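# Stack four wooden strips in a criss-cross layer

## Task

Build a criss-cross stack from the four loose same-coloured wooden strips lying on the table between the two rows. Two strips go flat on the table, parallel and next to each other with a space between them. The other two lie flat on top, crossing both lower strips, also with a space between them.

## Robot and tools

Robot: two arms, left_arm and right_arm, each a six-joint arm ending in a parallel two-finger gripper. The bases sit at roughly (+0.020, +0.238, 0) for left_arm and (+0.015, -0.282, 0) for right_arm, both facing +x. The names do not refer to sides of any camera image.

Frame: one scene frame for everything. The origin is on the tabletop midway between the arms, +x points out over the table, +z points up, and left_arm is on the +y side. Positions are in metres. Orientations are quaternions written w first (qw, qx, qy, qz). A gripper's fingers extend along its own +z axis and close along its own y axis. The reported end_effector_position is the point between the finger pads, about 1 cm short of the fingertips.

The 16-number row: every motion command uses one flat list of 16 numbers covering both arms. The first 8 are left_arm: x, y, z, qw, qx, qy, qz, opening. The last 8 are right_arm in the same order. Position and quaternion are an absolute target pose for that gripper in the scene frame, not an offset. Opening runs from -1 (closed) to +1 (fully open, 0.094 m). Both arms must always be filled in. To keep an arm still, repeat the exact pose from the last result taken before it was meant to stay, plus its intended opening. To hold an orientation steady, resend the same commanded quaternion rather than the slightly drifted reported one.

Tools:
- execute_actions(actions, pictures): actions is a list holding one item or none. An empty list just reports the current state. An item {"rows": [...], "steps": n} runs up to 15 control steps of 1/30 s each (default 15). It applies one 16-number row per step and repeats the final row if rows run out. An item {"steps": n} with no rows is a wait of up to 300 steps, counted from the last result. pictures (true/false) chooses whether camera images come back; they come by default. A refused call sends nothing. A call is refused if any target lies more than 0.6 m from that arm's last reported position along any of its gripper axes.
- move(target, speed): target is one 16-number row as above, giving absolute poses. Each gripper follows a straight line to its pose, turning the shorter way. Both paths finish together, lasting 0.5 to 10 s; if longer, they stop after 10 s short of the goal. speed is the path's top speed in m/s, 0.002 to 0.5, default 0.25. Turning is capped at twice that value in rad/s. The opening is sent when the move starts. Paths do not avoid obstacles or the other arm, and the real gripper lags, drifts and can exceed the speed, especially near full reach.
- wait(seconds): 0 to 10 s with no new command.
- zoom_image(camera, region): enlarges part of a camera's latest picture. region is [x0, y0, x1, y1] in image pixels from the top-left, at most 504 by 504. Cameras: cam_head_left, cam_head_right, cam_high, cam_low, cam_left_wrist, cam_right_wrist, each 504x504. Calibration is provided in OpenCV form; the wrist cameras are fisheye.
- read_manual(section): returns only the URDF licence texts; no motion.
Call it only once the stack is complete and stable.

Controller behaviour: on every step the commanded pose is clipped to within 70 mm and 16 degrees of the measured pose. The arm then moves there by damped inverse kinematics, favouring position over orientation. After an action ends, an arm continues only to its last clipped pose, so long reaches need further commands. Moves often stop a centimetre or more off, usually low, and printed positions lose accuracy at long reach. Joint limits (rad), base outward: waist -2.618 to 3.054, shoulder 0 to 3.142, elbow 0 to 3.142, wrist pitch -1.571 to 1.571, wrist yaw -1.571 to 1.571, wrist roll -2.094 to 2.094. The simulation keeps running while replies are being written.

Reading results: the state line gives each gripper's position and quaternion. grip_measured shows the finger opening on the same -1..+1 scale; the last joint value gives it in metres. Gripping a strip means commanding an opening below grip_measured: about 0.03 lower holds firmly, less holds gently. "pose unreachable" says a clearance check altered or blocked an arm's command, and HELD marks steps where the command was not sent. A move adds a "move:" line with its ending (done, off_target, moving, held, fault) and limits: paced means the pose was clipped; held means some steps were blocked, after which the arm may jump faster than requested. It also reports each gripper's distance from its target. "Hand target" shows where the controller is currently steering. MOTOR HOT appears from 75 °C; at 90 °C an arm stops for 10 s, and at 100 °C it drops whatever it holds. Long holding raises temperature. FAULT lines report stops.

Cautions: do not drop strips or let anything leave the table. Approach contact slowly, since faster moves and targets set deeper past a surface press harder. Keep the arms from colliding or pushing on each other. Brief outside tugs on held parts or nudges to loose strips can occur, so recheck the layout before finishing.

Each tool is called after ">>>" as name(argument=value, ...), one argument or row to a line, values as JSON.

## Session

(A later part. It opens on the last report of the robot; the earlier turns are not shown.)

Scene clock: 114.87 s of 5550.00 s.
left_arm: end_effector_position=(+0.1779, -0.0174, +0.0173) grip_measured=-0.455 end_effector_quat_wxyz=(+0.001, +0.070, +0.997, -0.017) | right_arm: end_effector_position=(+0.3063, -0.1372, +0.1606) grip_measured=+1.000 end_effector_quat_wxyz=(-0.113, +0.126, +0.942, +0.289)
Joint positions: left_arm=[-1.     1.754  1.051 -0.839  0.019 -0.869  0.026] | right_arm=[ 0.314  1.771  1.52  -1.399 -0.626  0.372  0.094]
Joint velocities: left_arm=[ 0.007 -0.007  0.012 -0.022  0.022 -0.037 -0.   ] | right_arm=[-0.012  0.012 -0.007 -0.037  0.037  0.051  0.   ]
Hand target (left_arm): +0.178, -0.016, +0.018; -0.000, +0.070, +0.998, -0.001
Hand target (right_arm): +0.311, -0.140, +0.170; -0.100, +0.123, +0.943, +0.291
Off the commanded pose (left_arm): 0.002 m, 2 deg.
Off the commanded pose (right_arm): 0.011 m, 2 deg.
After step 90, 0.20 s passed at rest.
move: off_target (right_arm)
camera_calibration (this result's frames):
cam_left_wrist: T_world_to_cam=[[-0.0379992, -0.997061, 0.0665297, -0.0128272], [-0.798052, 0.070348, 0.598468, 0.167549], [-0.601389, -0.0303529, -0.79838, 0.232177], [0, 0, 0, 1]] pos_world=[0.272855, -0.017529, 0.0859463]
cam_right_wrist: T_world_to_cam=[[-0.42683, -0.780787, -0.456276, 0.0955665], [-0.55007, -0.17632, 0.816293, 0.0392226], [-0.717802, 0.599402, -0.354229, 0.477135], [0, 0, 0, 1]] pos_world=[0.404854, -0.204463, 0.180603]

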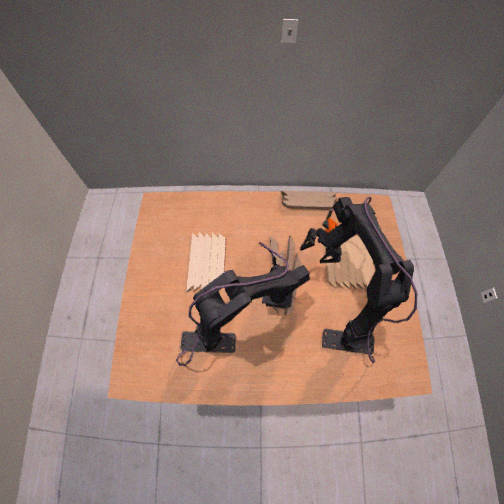

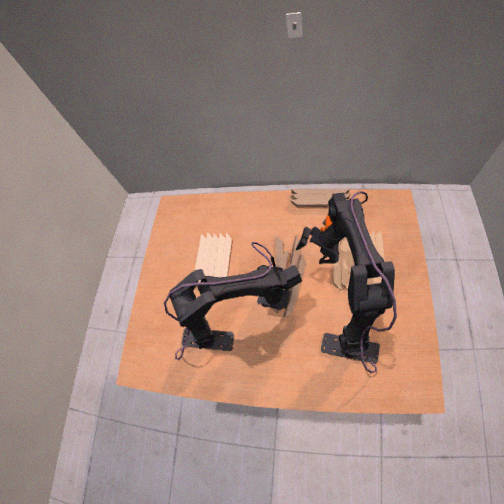

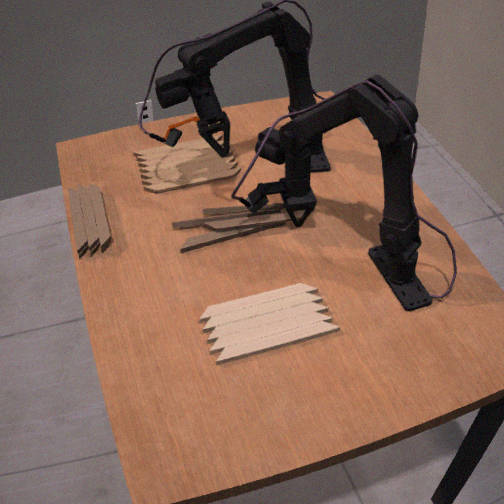

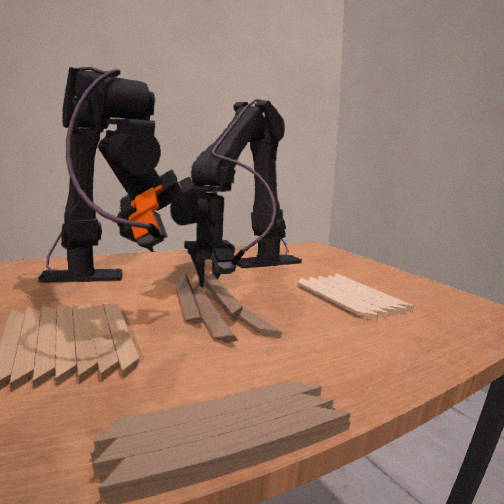

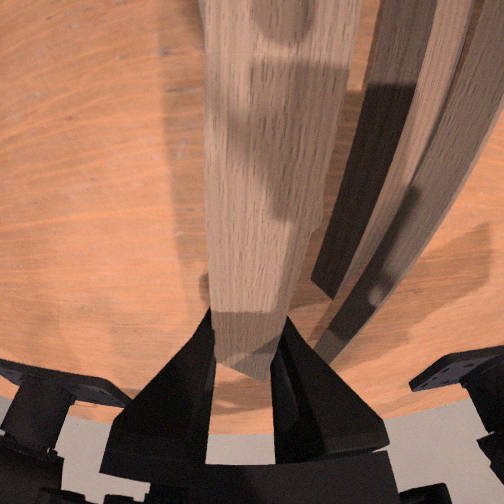

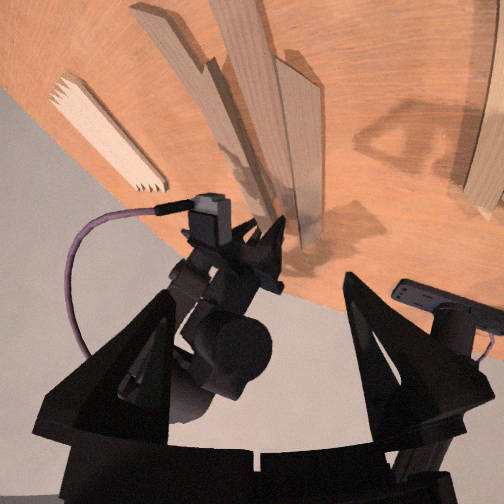

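>>> move(
  target=[0.185, 0.0, 0.07, 0, 0.0698, 0.9976, 0, -0.5, 0.3119, -0.14, 0.17, -0.100, 0.123, 0.943, 0.291, 1.0],
  speed=0.15,
)

>>> move(
  target=[0.245, 0.075, 0.05, 0, -0.0175, 0.9998, 0, -0.5, 0.3119, -0.14, 0.17, -0.100, 0.123, 0.943, 0.291, 1.0],
  speed=0.2,
)

Scene clock: 120.43 s of 5550.00 s.
left_arm: end_effector_position=(+0.1740, +0.0066, +0.0553) grip_measured=-0.455 end_effector_quat_wxyz=(-0.022, +0.071, +0.997, +0.014) | right_arm: end_effector_position=(+0.3063, -0.1372, +0.1606) grip_measured=+1.000 end_effector_quat_wxyz=(-0.113, +0.126, +0.942, +0.289)
Joint positions: left_arm=[-0.966  1.688  1.136 -1.068  0.017 -0.832  0.026] | right_arm=[ 0.314  1.771  1.52  -1.399 -0.626  0.371  0.094]
Joint velocities: left_arm=[-0.002 -0.002  0.022 -0.066  0.051 -0.007 -0.001] | right_arm=[ 0.002  0.012  0.017 -0.037 -0.037  0.022  0.   ]
Hand target (left_arm): +0.184, +0.002, +0.070; +0.001, +0.069, +0.998, +0.001
Hand target (right_arm): +0.311, -0.140, +0.170; -0.100, +0.123, +0.943, +0.291
Off the commanded pose (left_arm): 0.020 m, 3 deg.
Off the commanded pose (right_arm): 0.011 m, 2 deg.
After step 90, 1.50 s passed at rest.
move: off_target (left_arm, right_arm)
camera_calibration (this result's frames):
cam_left_wrist: T_world_to_cam=[[-0.0396623, -0.999211, 0.00219478, 0.0123446], [-0.772378, 0.0320519, 0.634354, 0.133867], [-0.633923, 0.0234648, -0.77304, 0.26481], [0, 0, 0, 1]] pos_world=[0.271755, 0.0018304, 0.119763]
cam_right_wrist: T_world_to_cam=[[-0.426489, -0.780894, -0.456411, 0.0954692], [-0.550194, -0.176533, 0.816163, 0.039252], [-0.717909, 0.599199, -0.354354, 0.47716], [0, 0, 0, 1]] pos_world=[0.40487, -0.204433, 0.180621]

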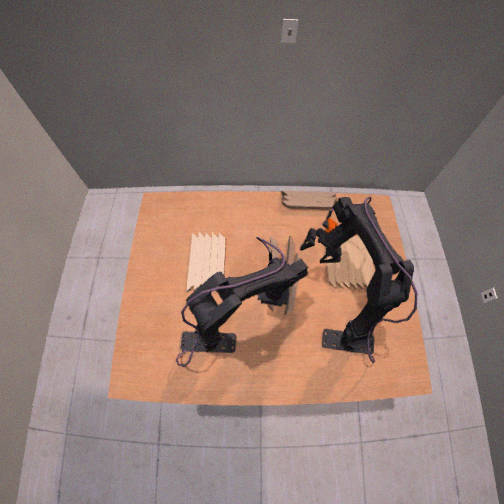

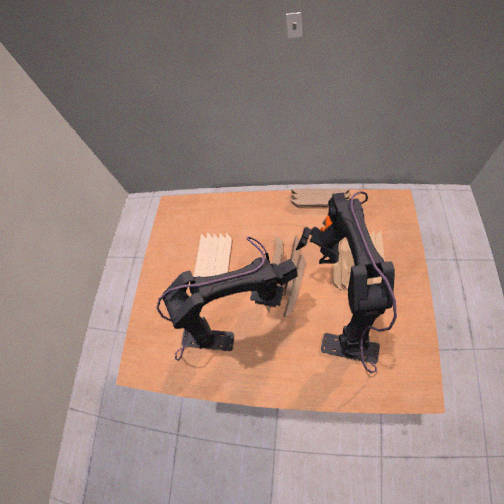

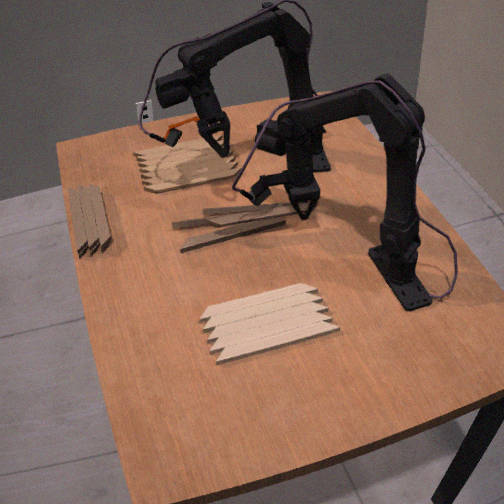

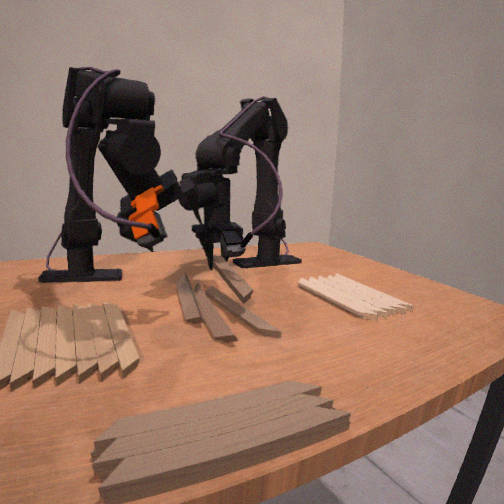

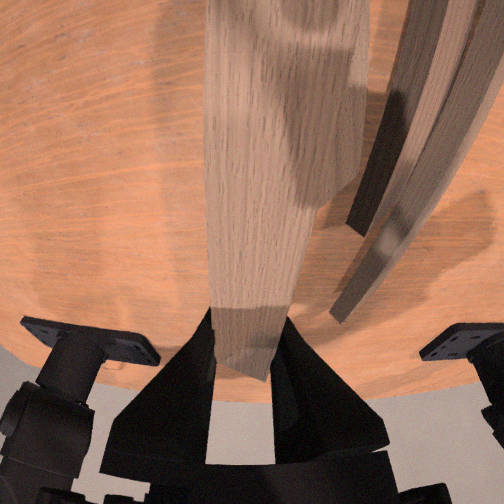

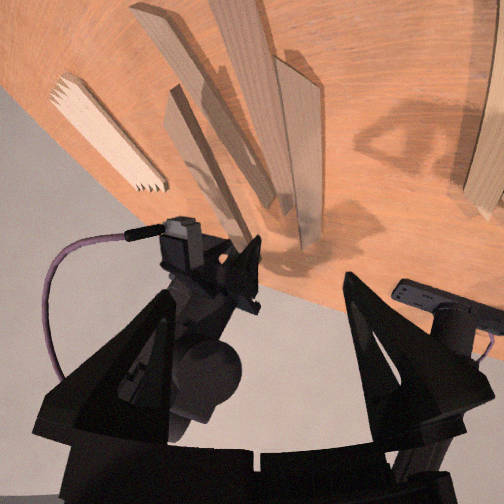

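Scene clock: 121.47 s of 5550.00 s.
left_arm: end_effector_position=(+0.2442, +0.0770, +0.0428) grip_measured=-0.456 end_effector_quat_wxyz=(-0.015, -0.020, +1.000, +0.013) | right_arm: end_effector_position=(+0.3063, -0.1372, +0.1606) grip_measured=+1.000 end_effector_quat_wxyz=(-0.113, +0.126, +0.942, +0.289)
Joint positions: left_arm=[-0.619  1.688  1.084 -1.007 -0.003 -0.669  0.026] | right_arm=[ 0.314  1.771  1.52  -1.399 -0.626  0.371  0.094]
Joint velocities: left_arm=[-0.012  0.017 -0.017 -0.081 -0.066  0.037 -0.   ] | right_arm=[-0.007  0.007  0.002 -0.022 -0.051 -0.037  0.   ]
Hand target (left_arm): +0.246, +0.078, +0.050; +0.005, -0.018, +1.000, +0.005
Hand target (right_arm): +0.311, -0.140, +0.170; -0.100, +0.123, +0.943, +0.291
Off the commanded pose (left_arm): 0.008 m, 2 deg.
Off the commanded pose (right_arm): 0.011 m, 2 deg.
move: off_target (right_arm)
camera_calibration (this result's frames):
cam_left_wrist: T_world_to_cam=[[0.14255, -0.989785, 0.00211053, 0.0402864], [-0.77585, -0.110414, 0.621181, 0.206114], [-0.614603, -0.0901868, -0.783664, 0.302482], [0, 0, 0, 1]] pos_world=[0.340077, 0.0899127, 0.108925]
cam_right_wrist: T_world_to_cam=[[-0.426489, -0.780894, -0.456411, 0.0954692], [-0.550194, -0.176533, 0.816163, 0.039252], [-0.717909, 0.599199, -0.354354, 0.47716], [0, 0, 0, 1]] pos_world=[0.40487, -0.204433, 0.180621]

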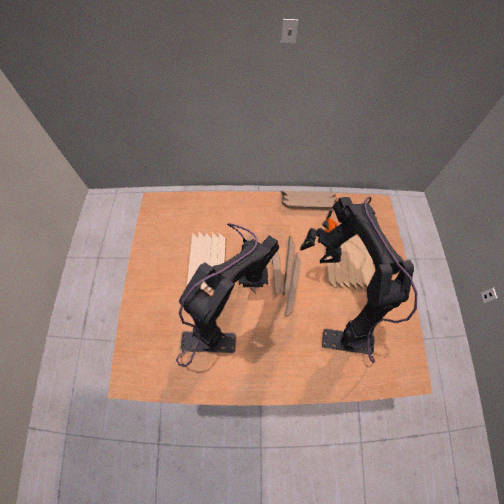

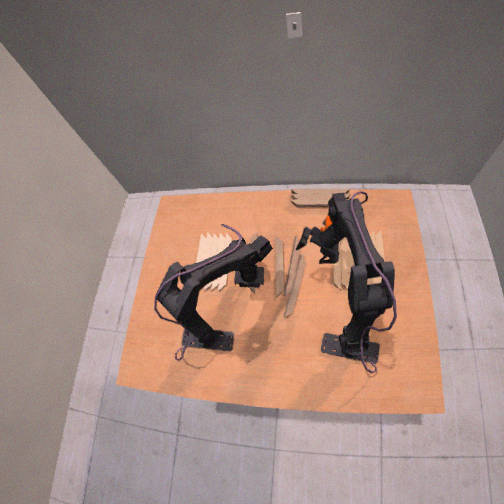

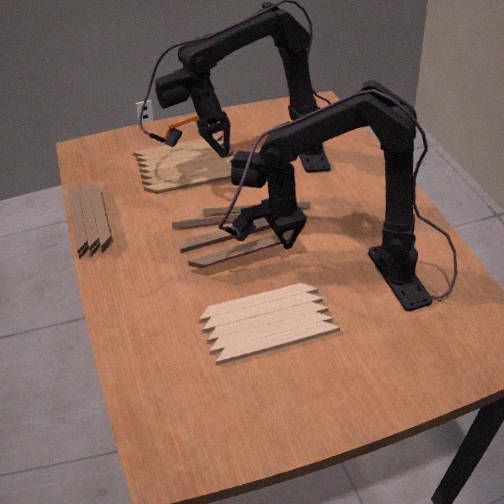

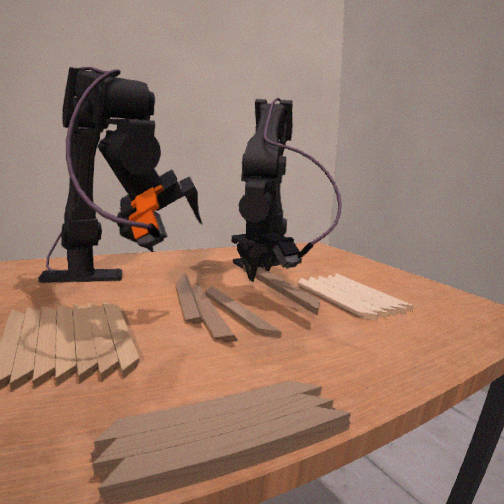

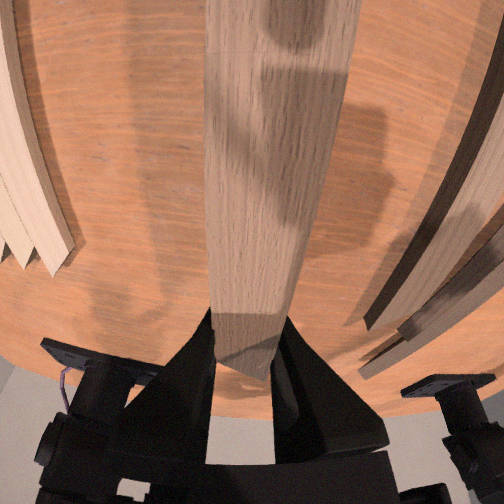

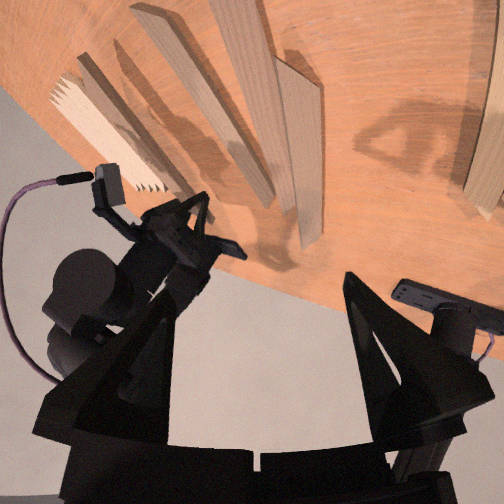

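>>> move(
  target=[0.245, 0.075, 0.013, 0, -0.0175, 0.9998, 0, -0.5, 0.248, -0.129, 0.095, 0.030, 0.1135, 0.959, 0.257, -0.04],
  speed=0.1,
)

Scene clock: 127.73 s of 5550.00 s.
left_arm: end_effector_position=(+0.2496, +0.0726, +0.0226) grip_measured=-0.456 end_effector_quat_wxyz=(+0.009, -0.019, +1.000, -0.007) | right_arm: end_effector_position=(+0.2537, -0.1278, +0.0965) grip_measured=-0.038 end_effector_quat_wxyz=(+0.025, +0.118, +0.958, +0.262)
Joint positions: left_arm=[-0.619  1.688  0.998 -0.858 -0.001 -0.666  0.026] | right_arm=[ 0.472  1.358  0.881 -0.816 -0.459  0.598  0.045]
Joint velocities: left_arm=[ 0.002 -0.032 -0.017 -0.022  0.022 -0.066 -0.   ] | right_arm=[-0.002  0.002 -0.017  0.007  0.022 -0.022 -0.001]
Hand target (left_arm): +0.245, +0.075, +0.013; -0.000, -0.017, +1.000, +0.000
Hand target (right_arm): +0.249, -0.128, +0.094; +0.030, +0.114, +0.958, +0.260
Off the commanded pose (left_arm): 0.011 m, 1 deg.
Off the commanded pose (right_arm): 0.006 m, 1 deg.
After step 90, 1.20 s passed at rest.
move: off_target (left_arm)
camera_calibration (this result's frames):
cam_left_wrist: T_world_to_cam=[[0.138709, -0.989205, 0.0472613, 0.035121], [-0.805859, -0.0850037, 0.585975, 0.228766], [-0.575631, -0.119366, -0.80895, 0.282512], [0, 0, 0, 1]] pos_world=[0.342104, 0.08791, 0.0928271]
cam_right_wrist: T_world_to_cam=[[-0.345151, -0.803824, -0.484497, 0.0302597], [-0.752027, -0.0719978, 0.655188, 0.144402], [-0.561539, 0.590494, -0.579648, 0.391969], [0, 0, 0, 1]] pos_world=[0.339144, -0.196735, 0.147254]

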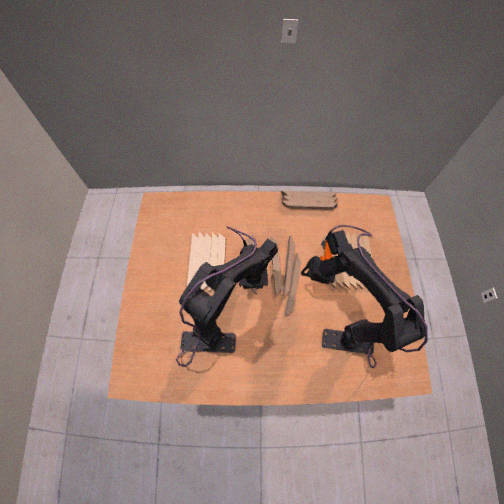

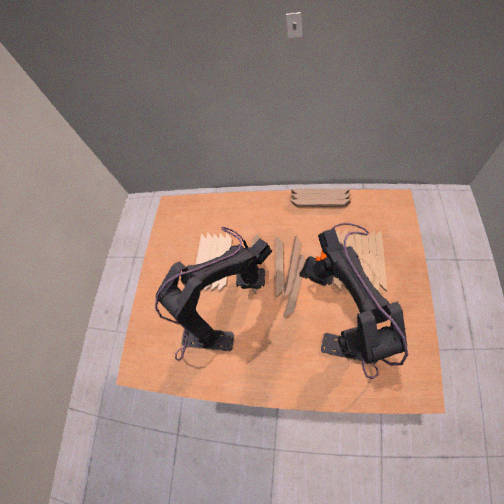

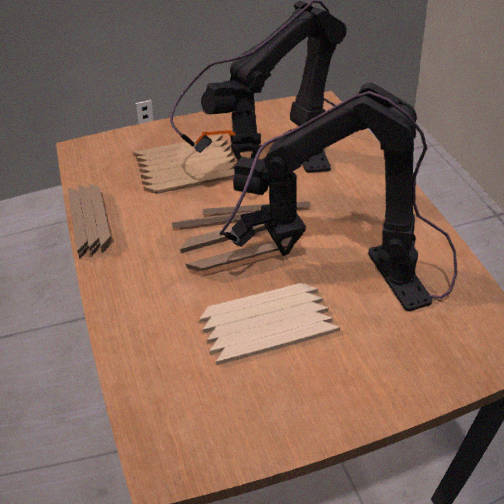

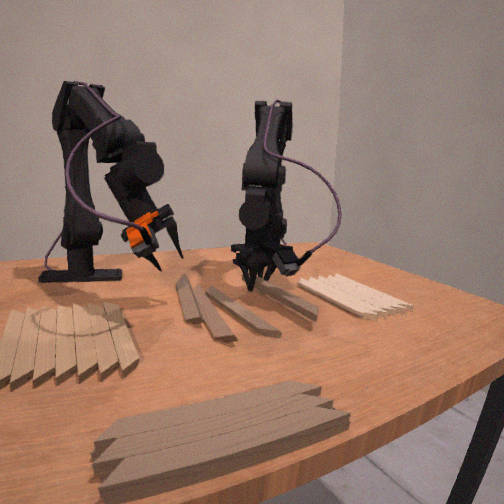

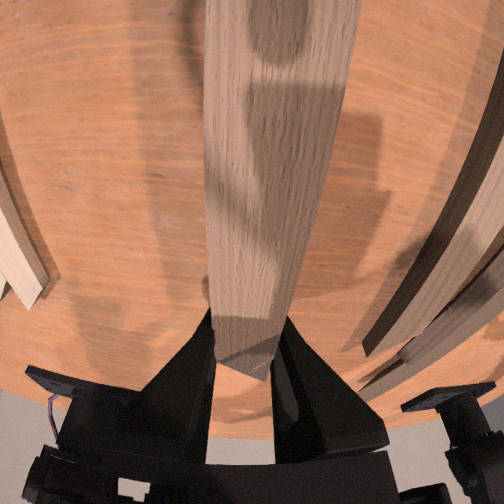

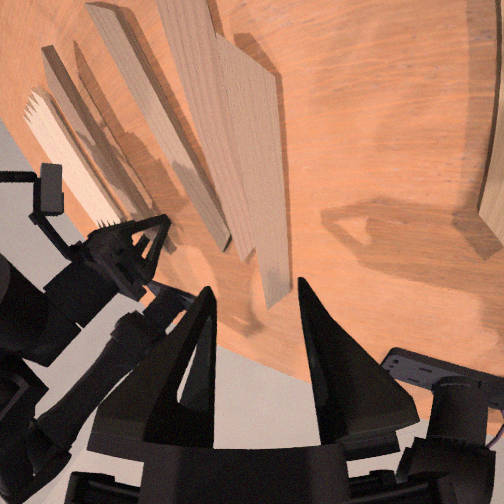

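>>> move(
  target=[0.245, 0.075, 0.007, 0, -0.0175, 0.9998, 0, -0.5, 0.248, -0.129, 0.095, 0.030, 0.1135, 0.959, 0.257, -0.04],
  speed=0.05,
)

>>> move(
  target=[0.249, 0.073, 0.018, 0, -0.0175, 0.9998, 0, 0.0, 0.248, -0.129, 0.095, 0.030, 0.1135, 0.959, 0.257, -0.04],
  speed=0.05,
)

>>> move(
  target=[0.22, 0.14, 0.12, 0, -0.0175, 0.9998, 0, 0.0, 0.248, -0.129, 0.095, 0.030, 0.1135, 0.959, 0.257, -0.04],
  speed=0.2,
)

Scene clock: 132.73 s of 5550.00 s.
left_arm: end_effector_position=(+0.2508, +0.0715, +0.0171) grip_measured=-0.456 end_effector_quat_wxyz=(+0.011, -0.019, +1.000, -0.008) | right_arm: end_effector_position=(+0.2543, -0.1283, +0.0963) grip_measured=-0.038 end_effector_quat_wxyz=(+0.027, +0.118, +0.958, +0.260)
Joint positions: left_arm=[-0.619  1.7    0.987 -0.83   0.    -0.666  0.026] | right_arm=[ 0.472  1.358  0.881 -0.814 -0.455  0.599  0.045]
Joint velocities: left_arm=[ 0.002  0.002 -0.007  0.051 -0.022  0.022 -0.   ] | right_arm=[-0.007 -0.002 -0.007 -0.066 -0.022 -0.037 -0.   ]
Hand target (left_arm): +0.245, +0.075, +0.007; -0.000, -0.018, +1.000, -0.000
Hand target (right_arm): +0.248, -0.129, +0.095; +0.030, +0.113, +0.959, +0.257
Off the commanded pose (left_arm): 0.012 m, 2 deg.
Off the commanded pose (right_arm): 0.007 m, 1 deg.
After step 90, 1.23 s passed at rest.
move: off_target (left_arm)
camera_calibration (this result's frames):
cam_left_wrist: T_world_to_cam=[[0.138908, -0.988992, 0.0509901, 0.0340023], [-0.80773, -0.0833582, 0.58363, 0.233323], [-0.572955, -0.122257, -0.810417, 0.278202], [0, 0, 0, 1]] pos_world=[0.343136, 0.0870896, 0.0875518]
cam_right_wrist: T_world_to_cam=[[-0.345354, -0.804764, -0.482789, 0.029767], [-0.753856, -0.0685118, 0.653458, 0.146087], [-0.558957, 0.589628, -0.583015, 0.392089], [0, 0, 0, 1]] pos_world=[0.33957, -0.197222, 0.147503]

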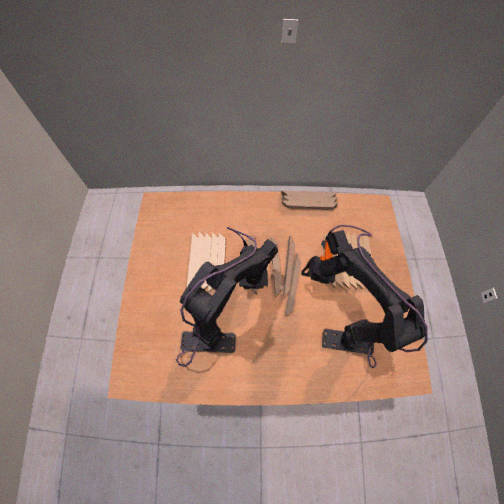

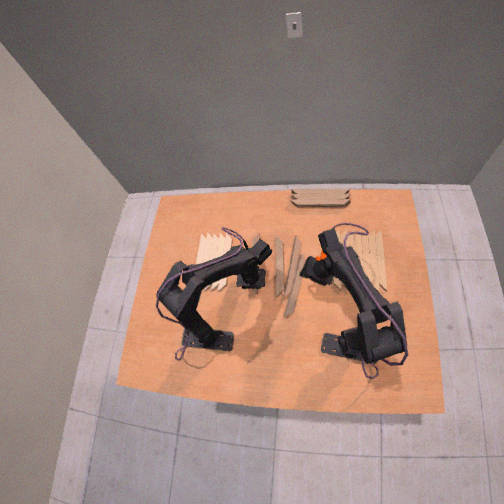

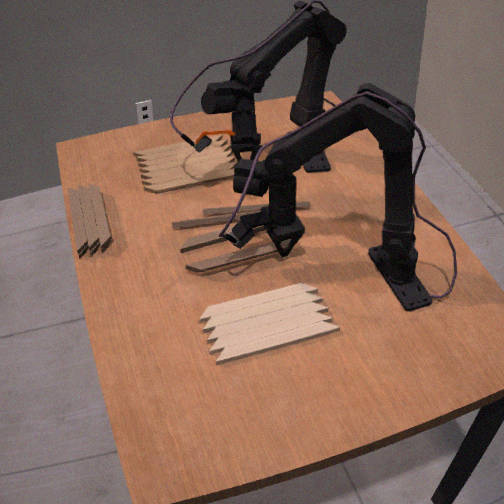

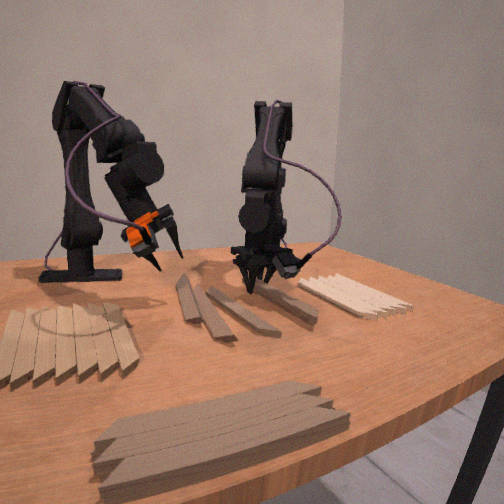

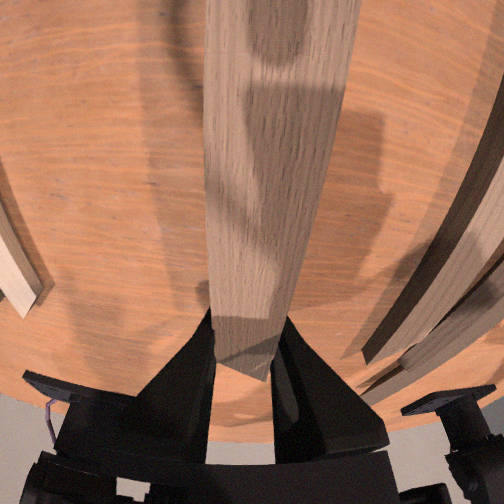

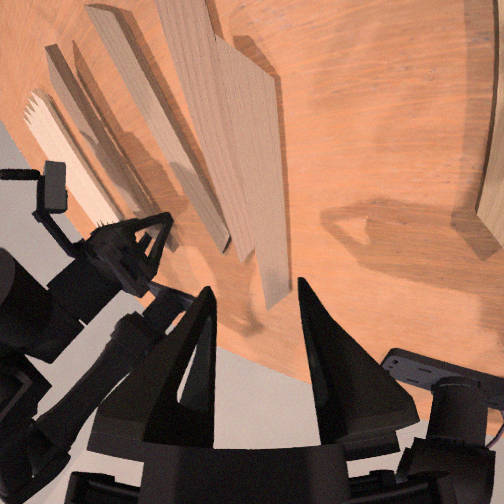

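Scene clock: 133.43 s of 5550.00 s.
left_arm: end_effector_position=(+0.2495, +0.0744, +0.0170) grip_measured=-0.002 end_effector_quat_wxyz=(+0.009, -0.019, +1.000, -0.001) | right_arm: end_effector_position=(+0.2544, -0.1284, +0.0963) grip_measured=-0.038 end_effector_quat_wxyz=(+0.027, +0.118, +0.958, +0.260)
Joint positions: left_arm=[-0.619  1.7    0.987 -0.841 -0.009 -0.666  0.047] | right_arm=[ 0.472  1.358  0.881 -0.814 -0.455  0.599  0.045]
Joint velocities: left_arm=[-0.022 -0.032  0.002  0.037  0.037 -0.037 -0.001] | right_arm=[ 0.002 -0.002  0.007  0.022  0.066  0.007  0.001]
Hand target (left_arm): +0.249, +0.073, +0.018; +0.000, -0.017, +1.000, -0.000
Hand target (right_arm): +0.248, -0.129, +0.095; +0.030, +0.113, +0.959, +0.257
Off the commanded pose (left_arm): 0.002 m, 1 deg.
Off the commanded pose (right_arm): 0.007 m, 1 deg.
move: done
camera_calibration (this result's frames):
cam_left_wrist: T_world_to_cam=[[0.138886, -0.989617, 0.0370033, 0.0373258], [-0.805526, -0.0911572, 0.585507, 0.232535], [-0.576054, -0.111126, -0.809822, 0.277699], [0, 0, 0, 1]] pos_world=[0.342099, 0.0889951, 0.0873544]
cam_right_wrist: T_world_to_cam=[[-0.345388, -0.804897, -0.482542, 0.0296846], [-0.753931, -0.0682026, 0.653404, 0.146185], [-0.558834, 0.589482, -0.583281, 0.392095], [0, 0, 0, 1]] pos_world=[0.339582, -0.19727, 0.147508]

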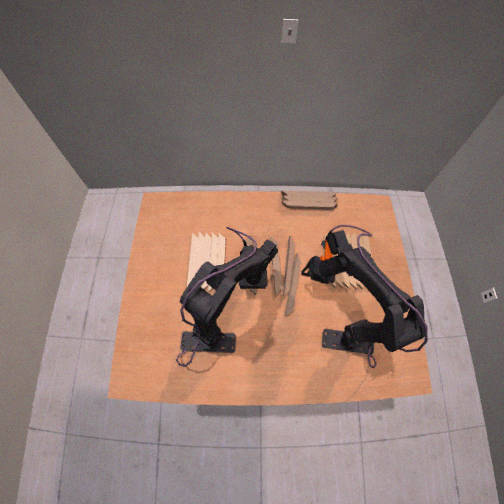

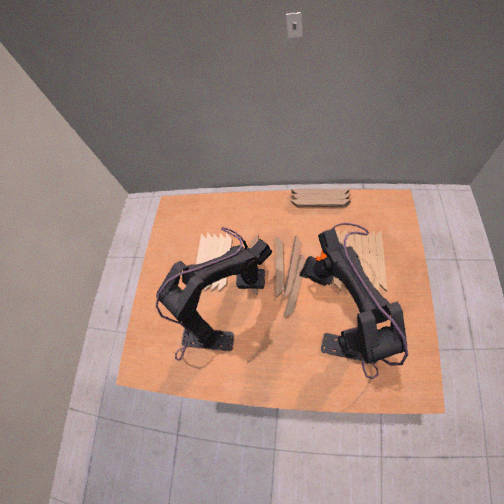

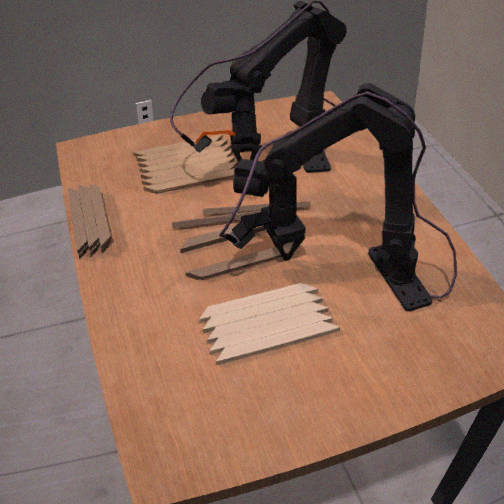

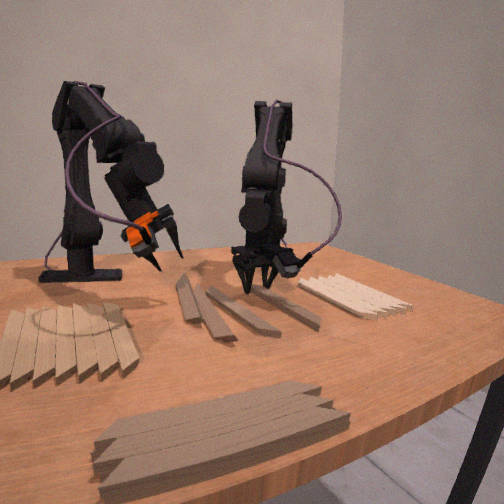

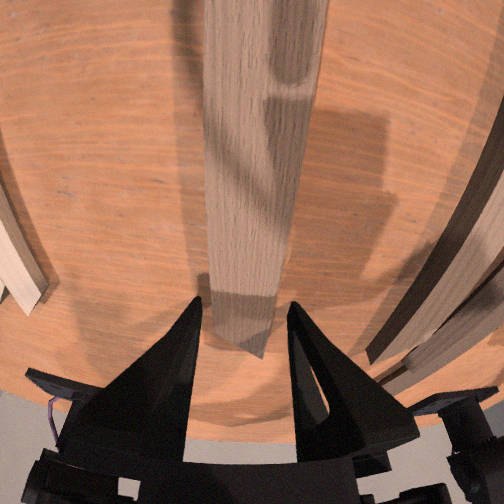

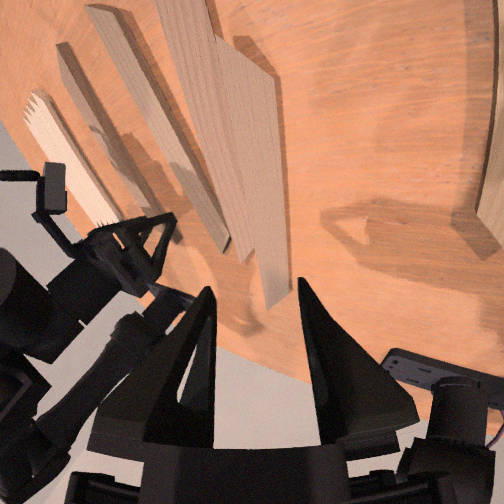

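Scene clock: 134.77 s of 5550.00 s.
left_arm: end_effector_position=(+0.2105, +0.1437, +0.1071) grip_measured=-0.002 end_effector_quat_wxyz=(-0.018, -0.016, +1.000, +0.014) | right_arm: end_effector_position=(+0.2544, -0.1284, +0.0963) grip_measured=-0.038 end_effector_quat_wxyz=(+0.027, +0.118, +0.958, +0.260)
Joint positions: left_arm=[-0.462  1.393  1.061 -1.284 -0.007 -0.502  0.047] | right_arm=[ 0.472  1.358  0.881 -0.814 -0.455  0.599  0.045]
Joint velocities: left_arm=[-0.032  0.012 -0.022  0.007  0.037  0.007 -0.   ] | right_arm=[-0.007  0.002 -0.007 -0.007 -0.022 -0.037 -0.   ]
Hand target (left_arm): +0.217, +0.142, +0.120; +0.002, -0.017, +1.000, +0.003
Hand target (right_arm): +0.248, -0.129, +0.095; +0.030, +0.113, +0.959, +0.257
Off the commanded pose (left_arm): 0.016 m, 3 deg.
Off the commanded pose (right_arm): 0.007 m, 1 deg.
move: off_target (left_arm)
camera_calibration (this result's frames):
cam_left_wrist: T_world_to_cam=[[0.133842, -0.991002, 0.000657436, 0.113085], [-0.772795, -0.103956, 0.626084, 0.145276], [-0.620383, -0.0843047, -0.779755, 0.338159], [0, 0, 0, 1]] pos_world=[0.306921, 0.155678, 0.172652]
cam_right_wrist: T_world_to_cam=[[-0.345388, -0.804897, -0.482542, 0.0296846], [-0.753931, -0.0682026, 0.653404, 0.146185], [-0.558834, 0.589482, -0.583281, 0.392095], [0, 0, 0, 1]] pos_world=[0.339582, -0.19727, 0.147508]

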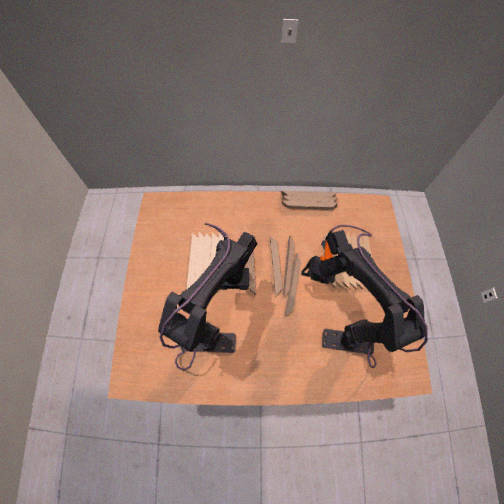

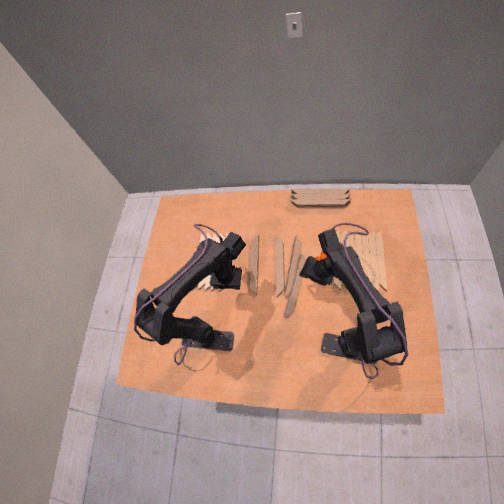

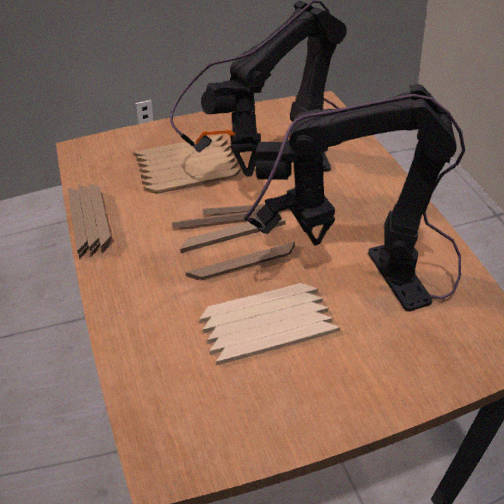

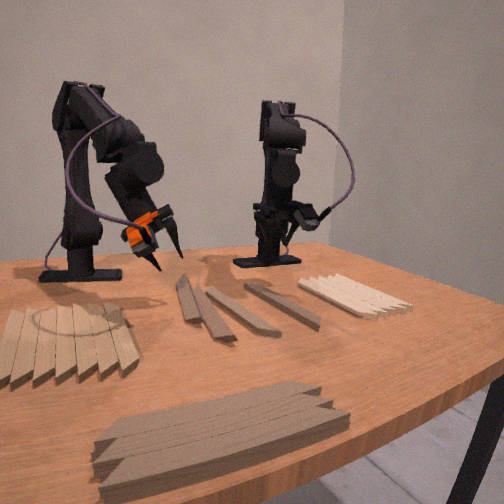

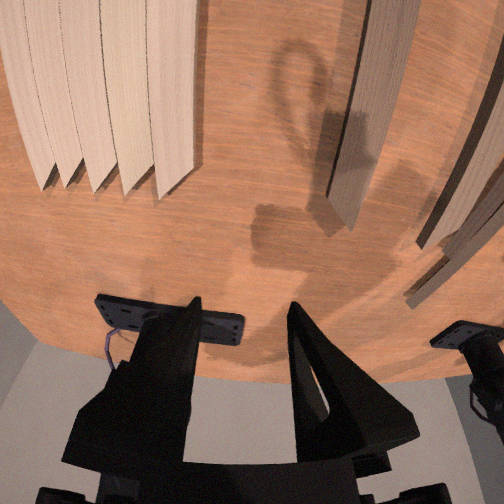

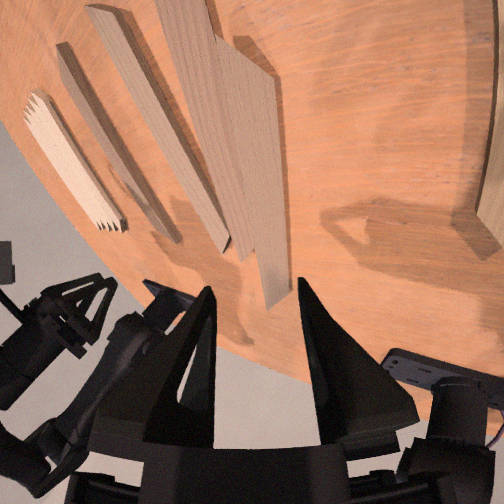

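>>> zoom_image(
  camera="cam_right_wrist",
  region=[150, 100, 350, 320],
)

Region (150, 100, 350, 320) of cam_right_wrist's 504x504 image, scaled by 2.291, with more detail than that image has; it fills the left 458 columns of this view, and the rest is white.

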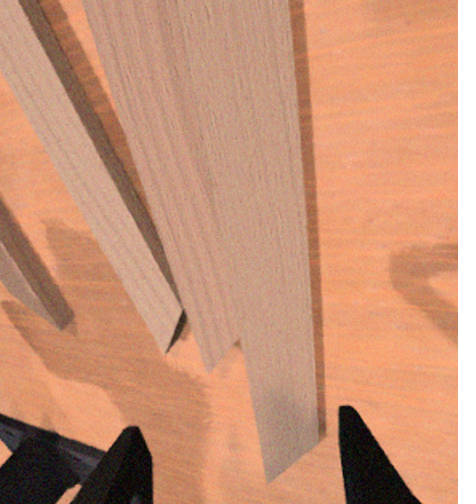

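>>> move(
  target=[0.21, 0.144, 0.11, 0, -0.0175, 0.9998, 0, 0.0, 0.252, -0.108, 0.040, 0.030, 0.1135, 0.959, 0.257, -0.04],
  speed=0.1,
)

Scene clock: 145.73 s of 5550.00 s.
left_arm: end_effector_position=(+0.2127, +0.1423, +0.1104) grip_measured=-0.002 end_effector_quat_wxyz=(-0.007, -0.016, +1.000, +0.007) | right_arm: end_effector_position=(+0.2594, -0.1066, +0.0508) grip_measured=-0.038 end_effector_quat_wxyz=(+0.040, +0.113, +0.956, +0.267)
Joint positions: left_arm=[-0.462  1.376  1.061 -1.274 -0.006 -0.502  0.047] | right_arm=[ 0.552  1.442  0.745 -0.529 -0.432  0.68   0.045]
Joint velocities: left_arm=[-0.007 -0.012 -0.012 -0.007  0.037 -0.081 -0.   ] | right_arm=[-0.012 -0.007  0.002  0.037 -0.066 -0.022  0.001]
Hand target (left_arm): +0.210, +0.144, +0.110; -0.000, -0.018, +1.000, +0.001
Hand target (right_arm): +0.253, -0.108, +0.040; +0.030, +0.114, +0.959, +0.257
Off the commanded pose (left_arm): 0.003 m, 1 deg.
Off the commanded pose (right_arm): 0.013 m, 2 deg.
After step 90, 6.73 s passed at rest.
move: off_target (right_arm)
camera_calibration (this result's frames):
cam_left_wrist: T_world_to_cam=[[0.132929, -0.990978, 0.0170951, 0.10979], [-0.787136, -0.0950732, 0.609408, 0.148374], [-0.602285, -0.0944643, -0.792673, 0.340935], [0, 0, 0, 1]] pos_world=[0.307536, 0.155112, 0.177953]
cam_right_wrist: T_world_to_cam=[[-0.328506, -0.800904, -0.500637, 0.0239719], [-0.771946, -0.0777506, 0.630916, 0.185924], [-0.544228, 0.593724, -0.592713, 0.352672], [0, 0, 0, 1]] pos_world=[0.343332, -0.175735, 0.103732]

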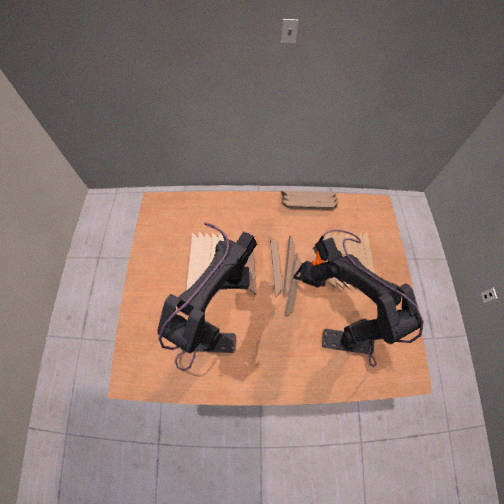

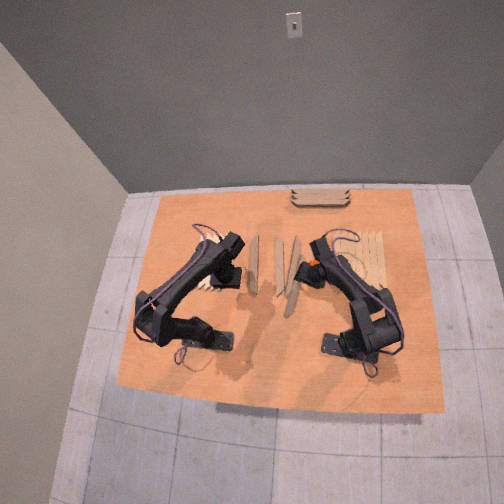

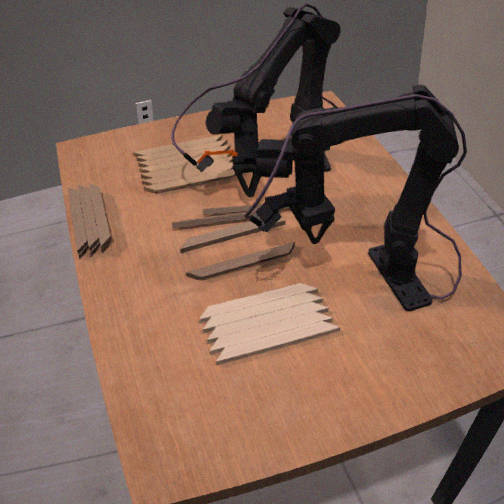

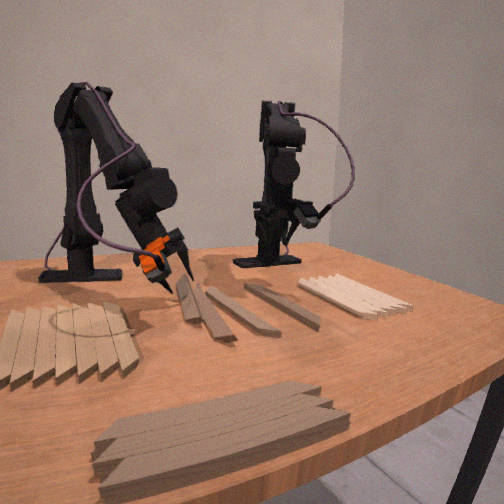

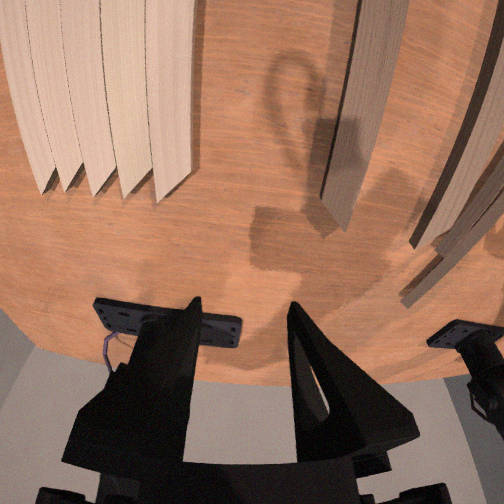

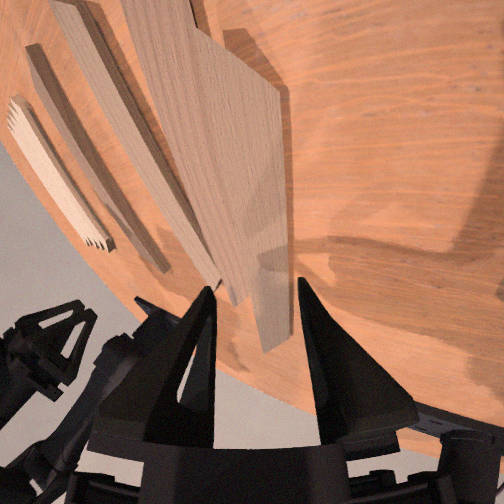

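>>> move(
  target=[0.21, 0.144, 0.11, 0, -0.0175, 0.9998, 0, 0.0, 0.255, -0.099, 0.014, 0.030, 0.1135, 0.959, 0.257, -0.04],
  speed=0.06,
)

Scene clock: 151.33 s of 5550.00 s.
left_arm: end_effector_position=(+0.2129, +0.1421, +0.1104) grip_measured=-0.002 end_effector_quat_wxyz=(-0.006, -0.016, +1.000, +0.006) | right_arm: end_effector_position=(+0.2643, -0.0966, +0.0267) grip_measured=-0.038 end_effector_quat_wxyz=(+0.043, +0.112, +0.956, +0.268)
Joint positions: left_arm=[-0.462  1.376  1.061 -1.273 -0.005 -0.502  0.047] | right_arm=[ 0.583  1.523  0.703 -0.386 -0.421  0.712  0.045]
Joint velocities: left_arm=[-0.022 -0.002 -0.007  0.022  0.007  0.051  0.001] | right_arm=[ 0.007 -0.002  0.012  0.051 -0.051  0.007  0.   ]
Hand target (left_arm): +0.210, +0.144, +0.110; -0.000, -0.018, +1.000, +0.000
Hand target (right_arm): +0.255, -0.099, +0.015; +0.030, +0.113, +0.959, +0.257
Off the commanded pose (left_arm): 0.003 m, 1 deg.
Off the commanded pose (right_arm): 0.016 m, 2 deg.
After step 90, 1.50 s passed at rest.
move: off_target (right_arm)
camera_calibration (this result's frames):
cam_left_wrist: T_world_to_cam=[[0.132921, -0.990962, 0.0180585, 0.109466], [-0.787652, -0.0945555, 0.608822, 0.148636], [-0.601612, -0.095149, -0.793101, 0.341048], [0, 0, 0, 1]] pos_world=[0.307702, 0.154982, 0.178017]
cam_right_wrist: T_world_to_cam=[[-0.325423, -0.799466, -0.50493, 0.0209562], [-0.775981, -0.0793467, 0.625745, 0.206767], [-0.540326, 0.595448, -0.59455, 0.334302], [0, 0, 0, 1]] pos_world=[0.347899, -0.1659, 0.0799576]

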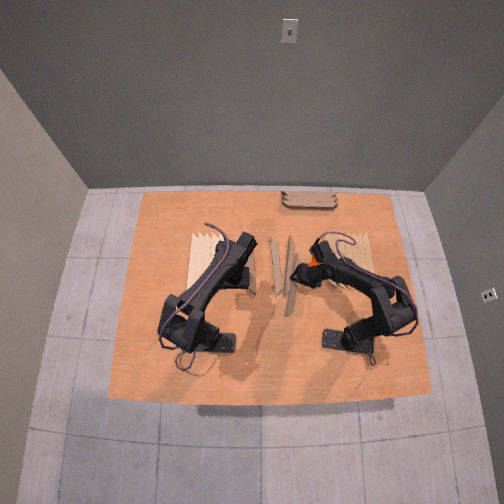

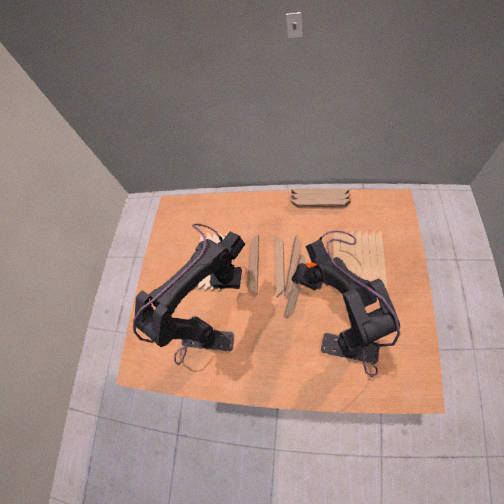

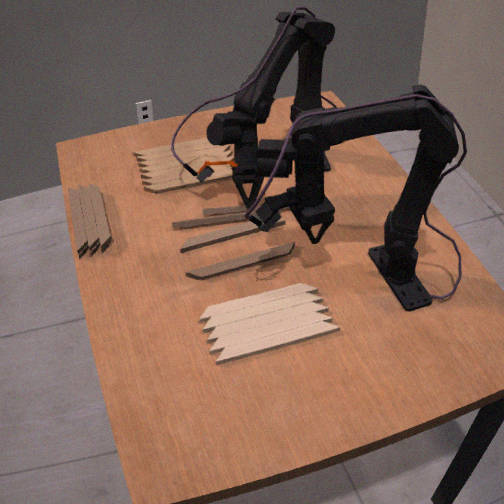

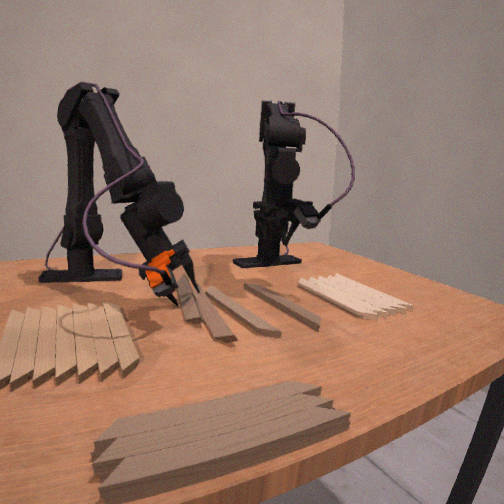

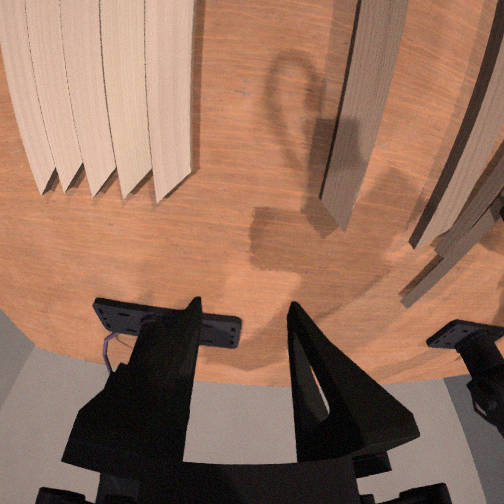

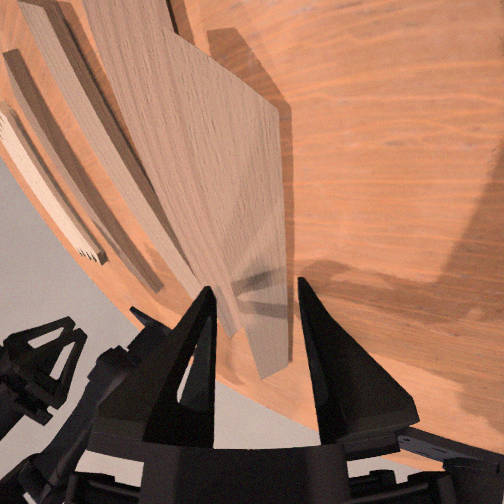

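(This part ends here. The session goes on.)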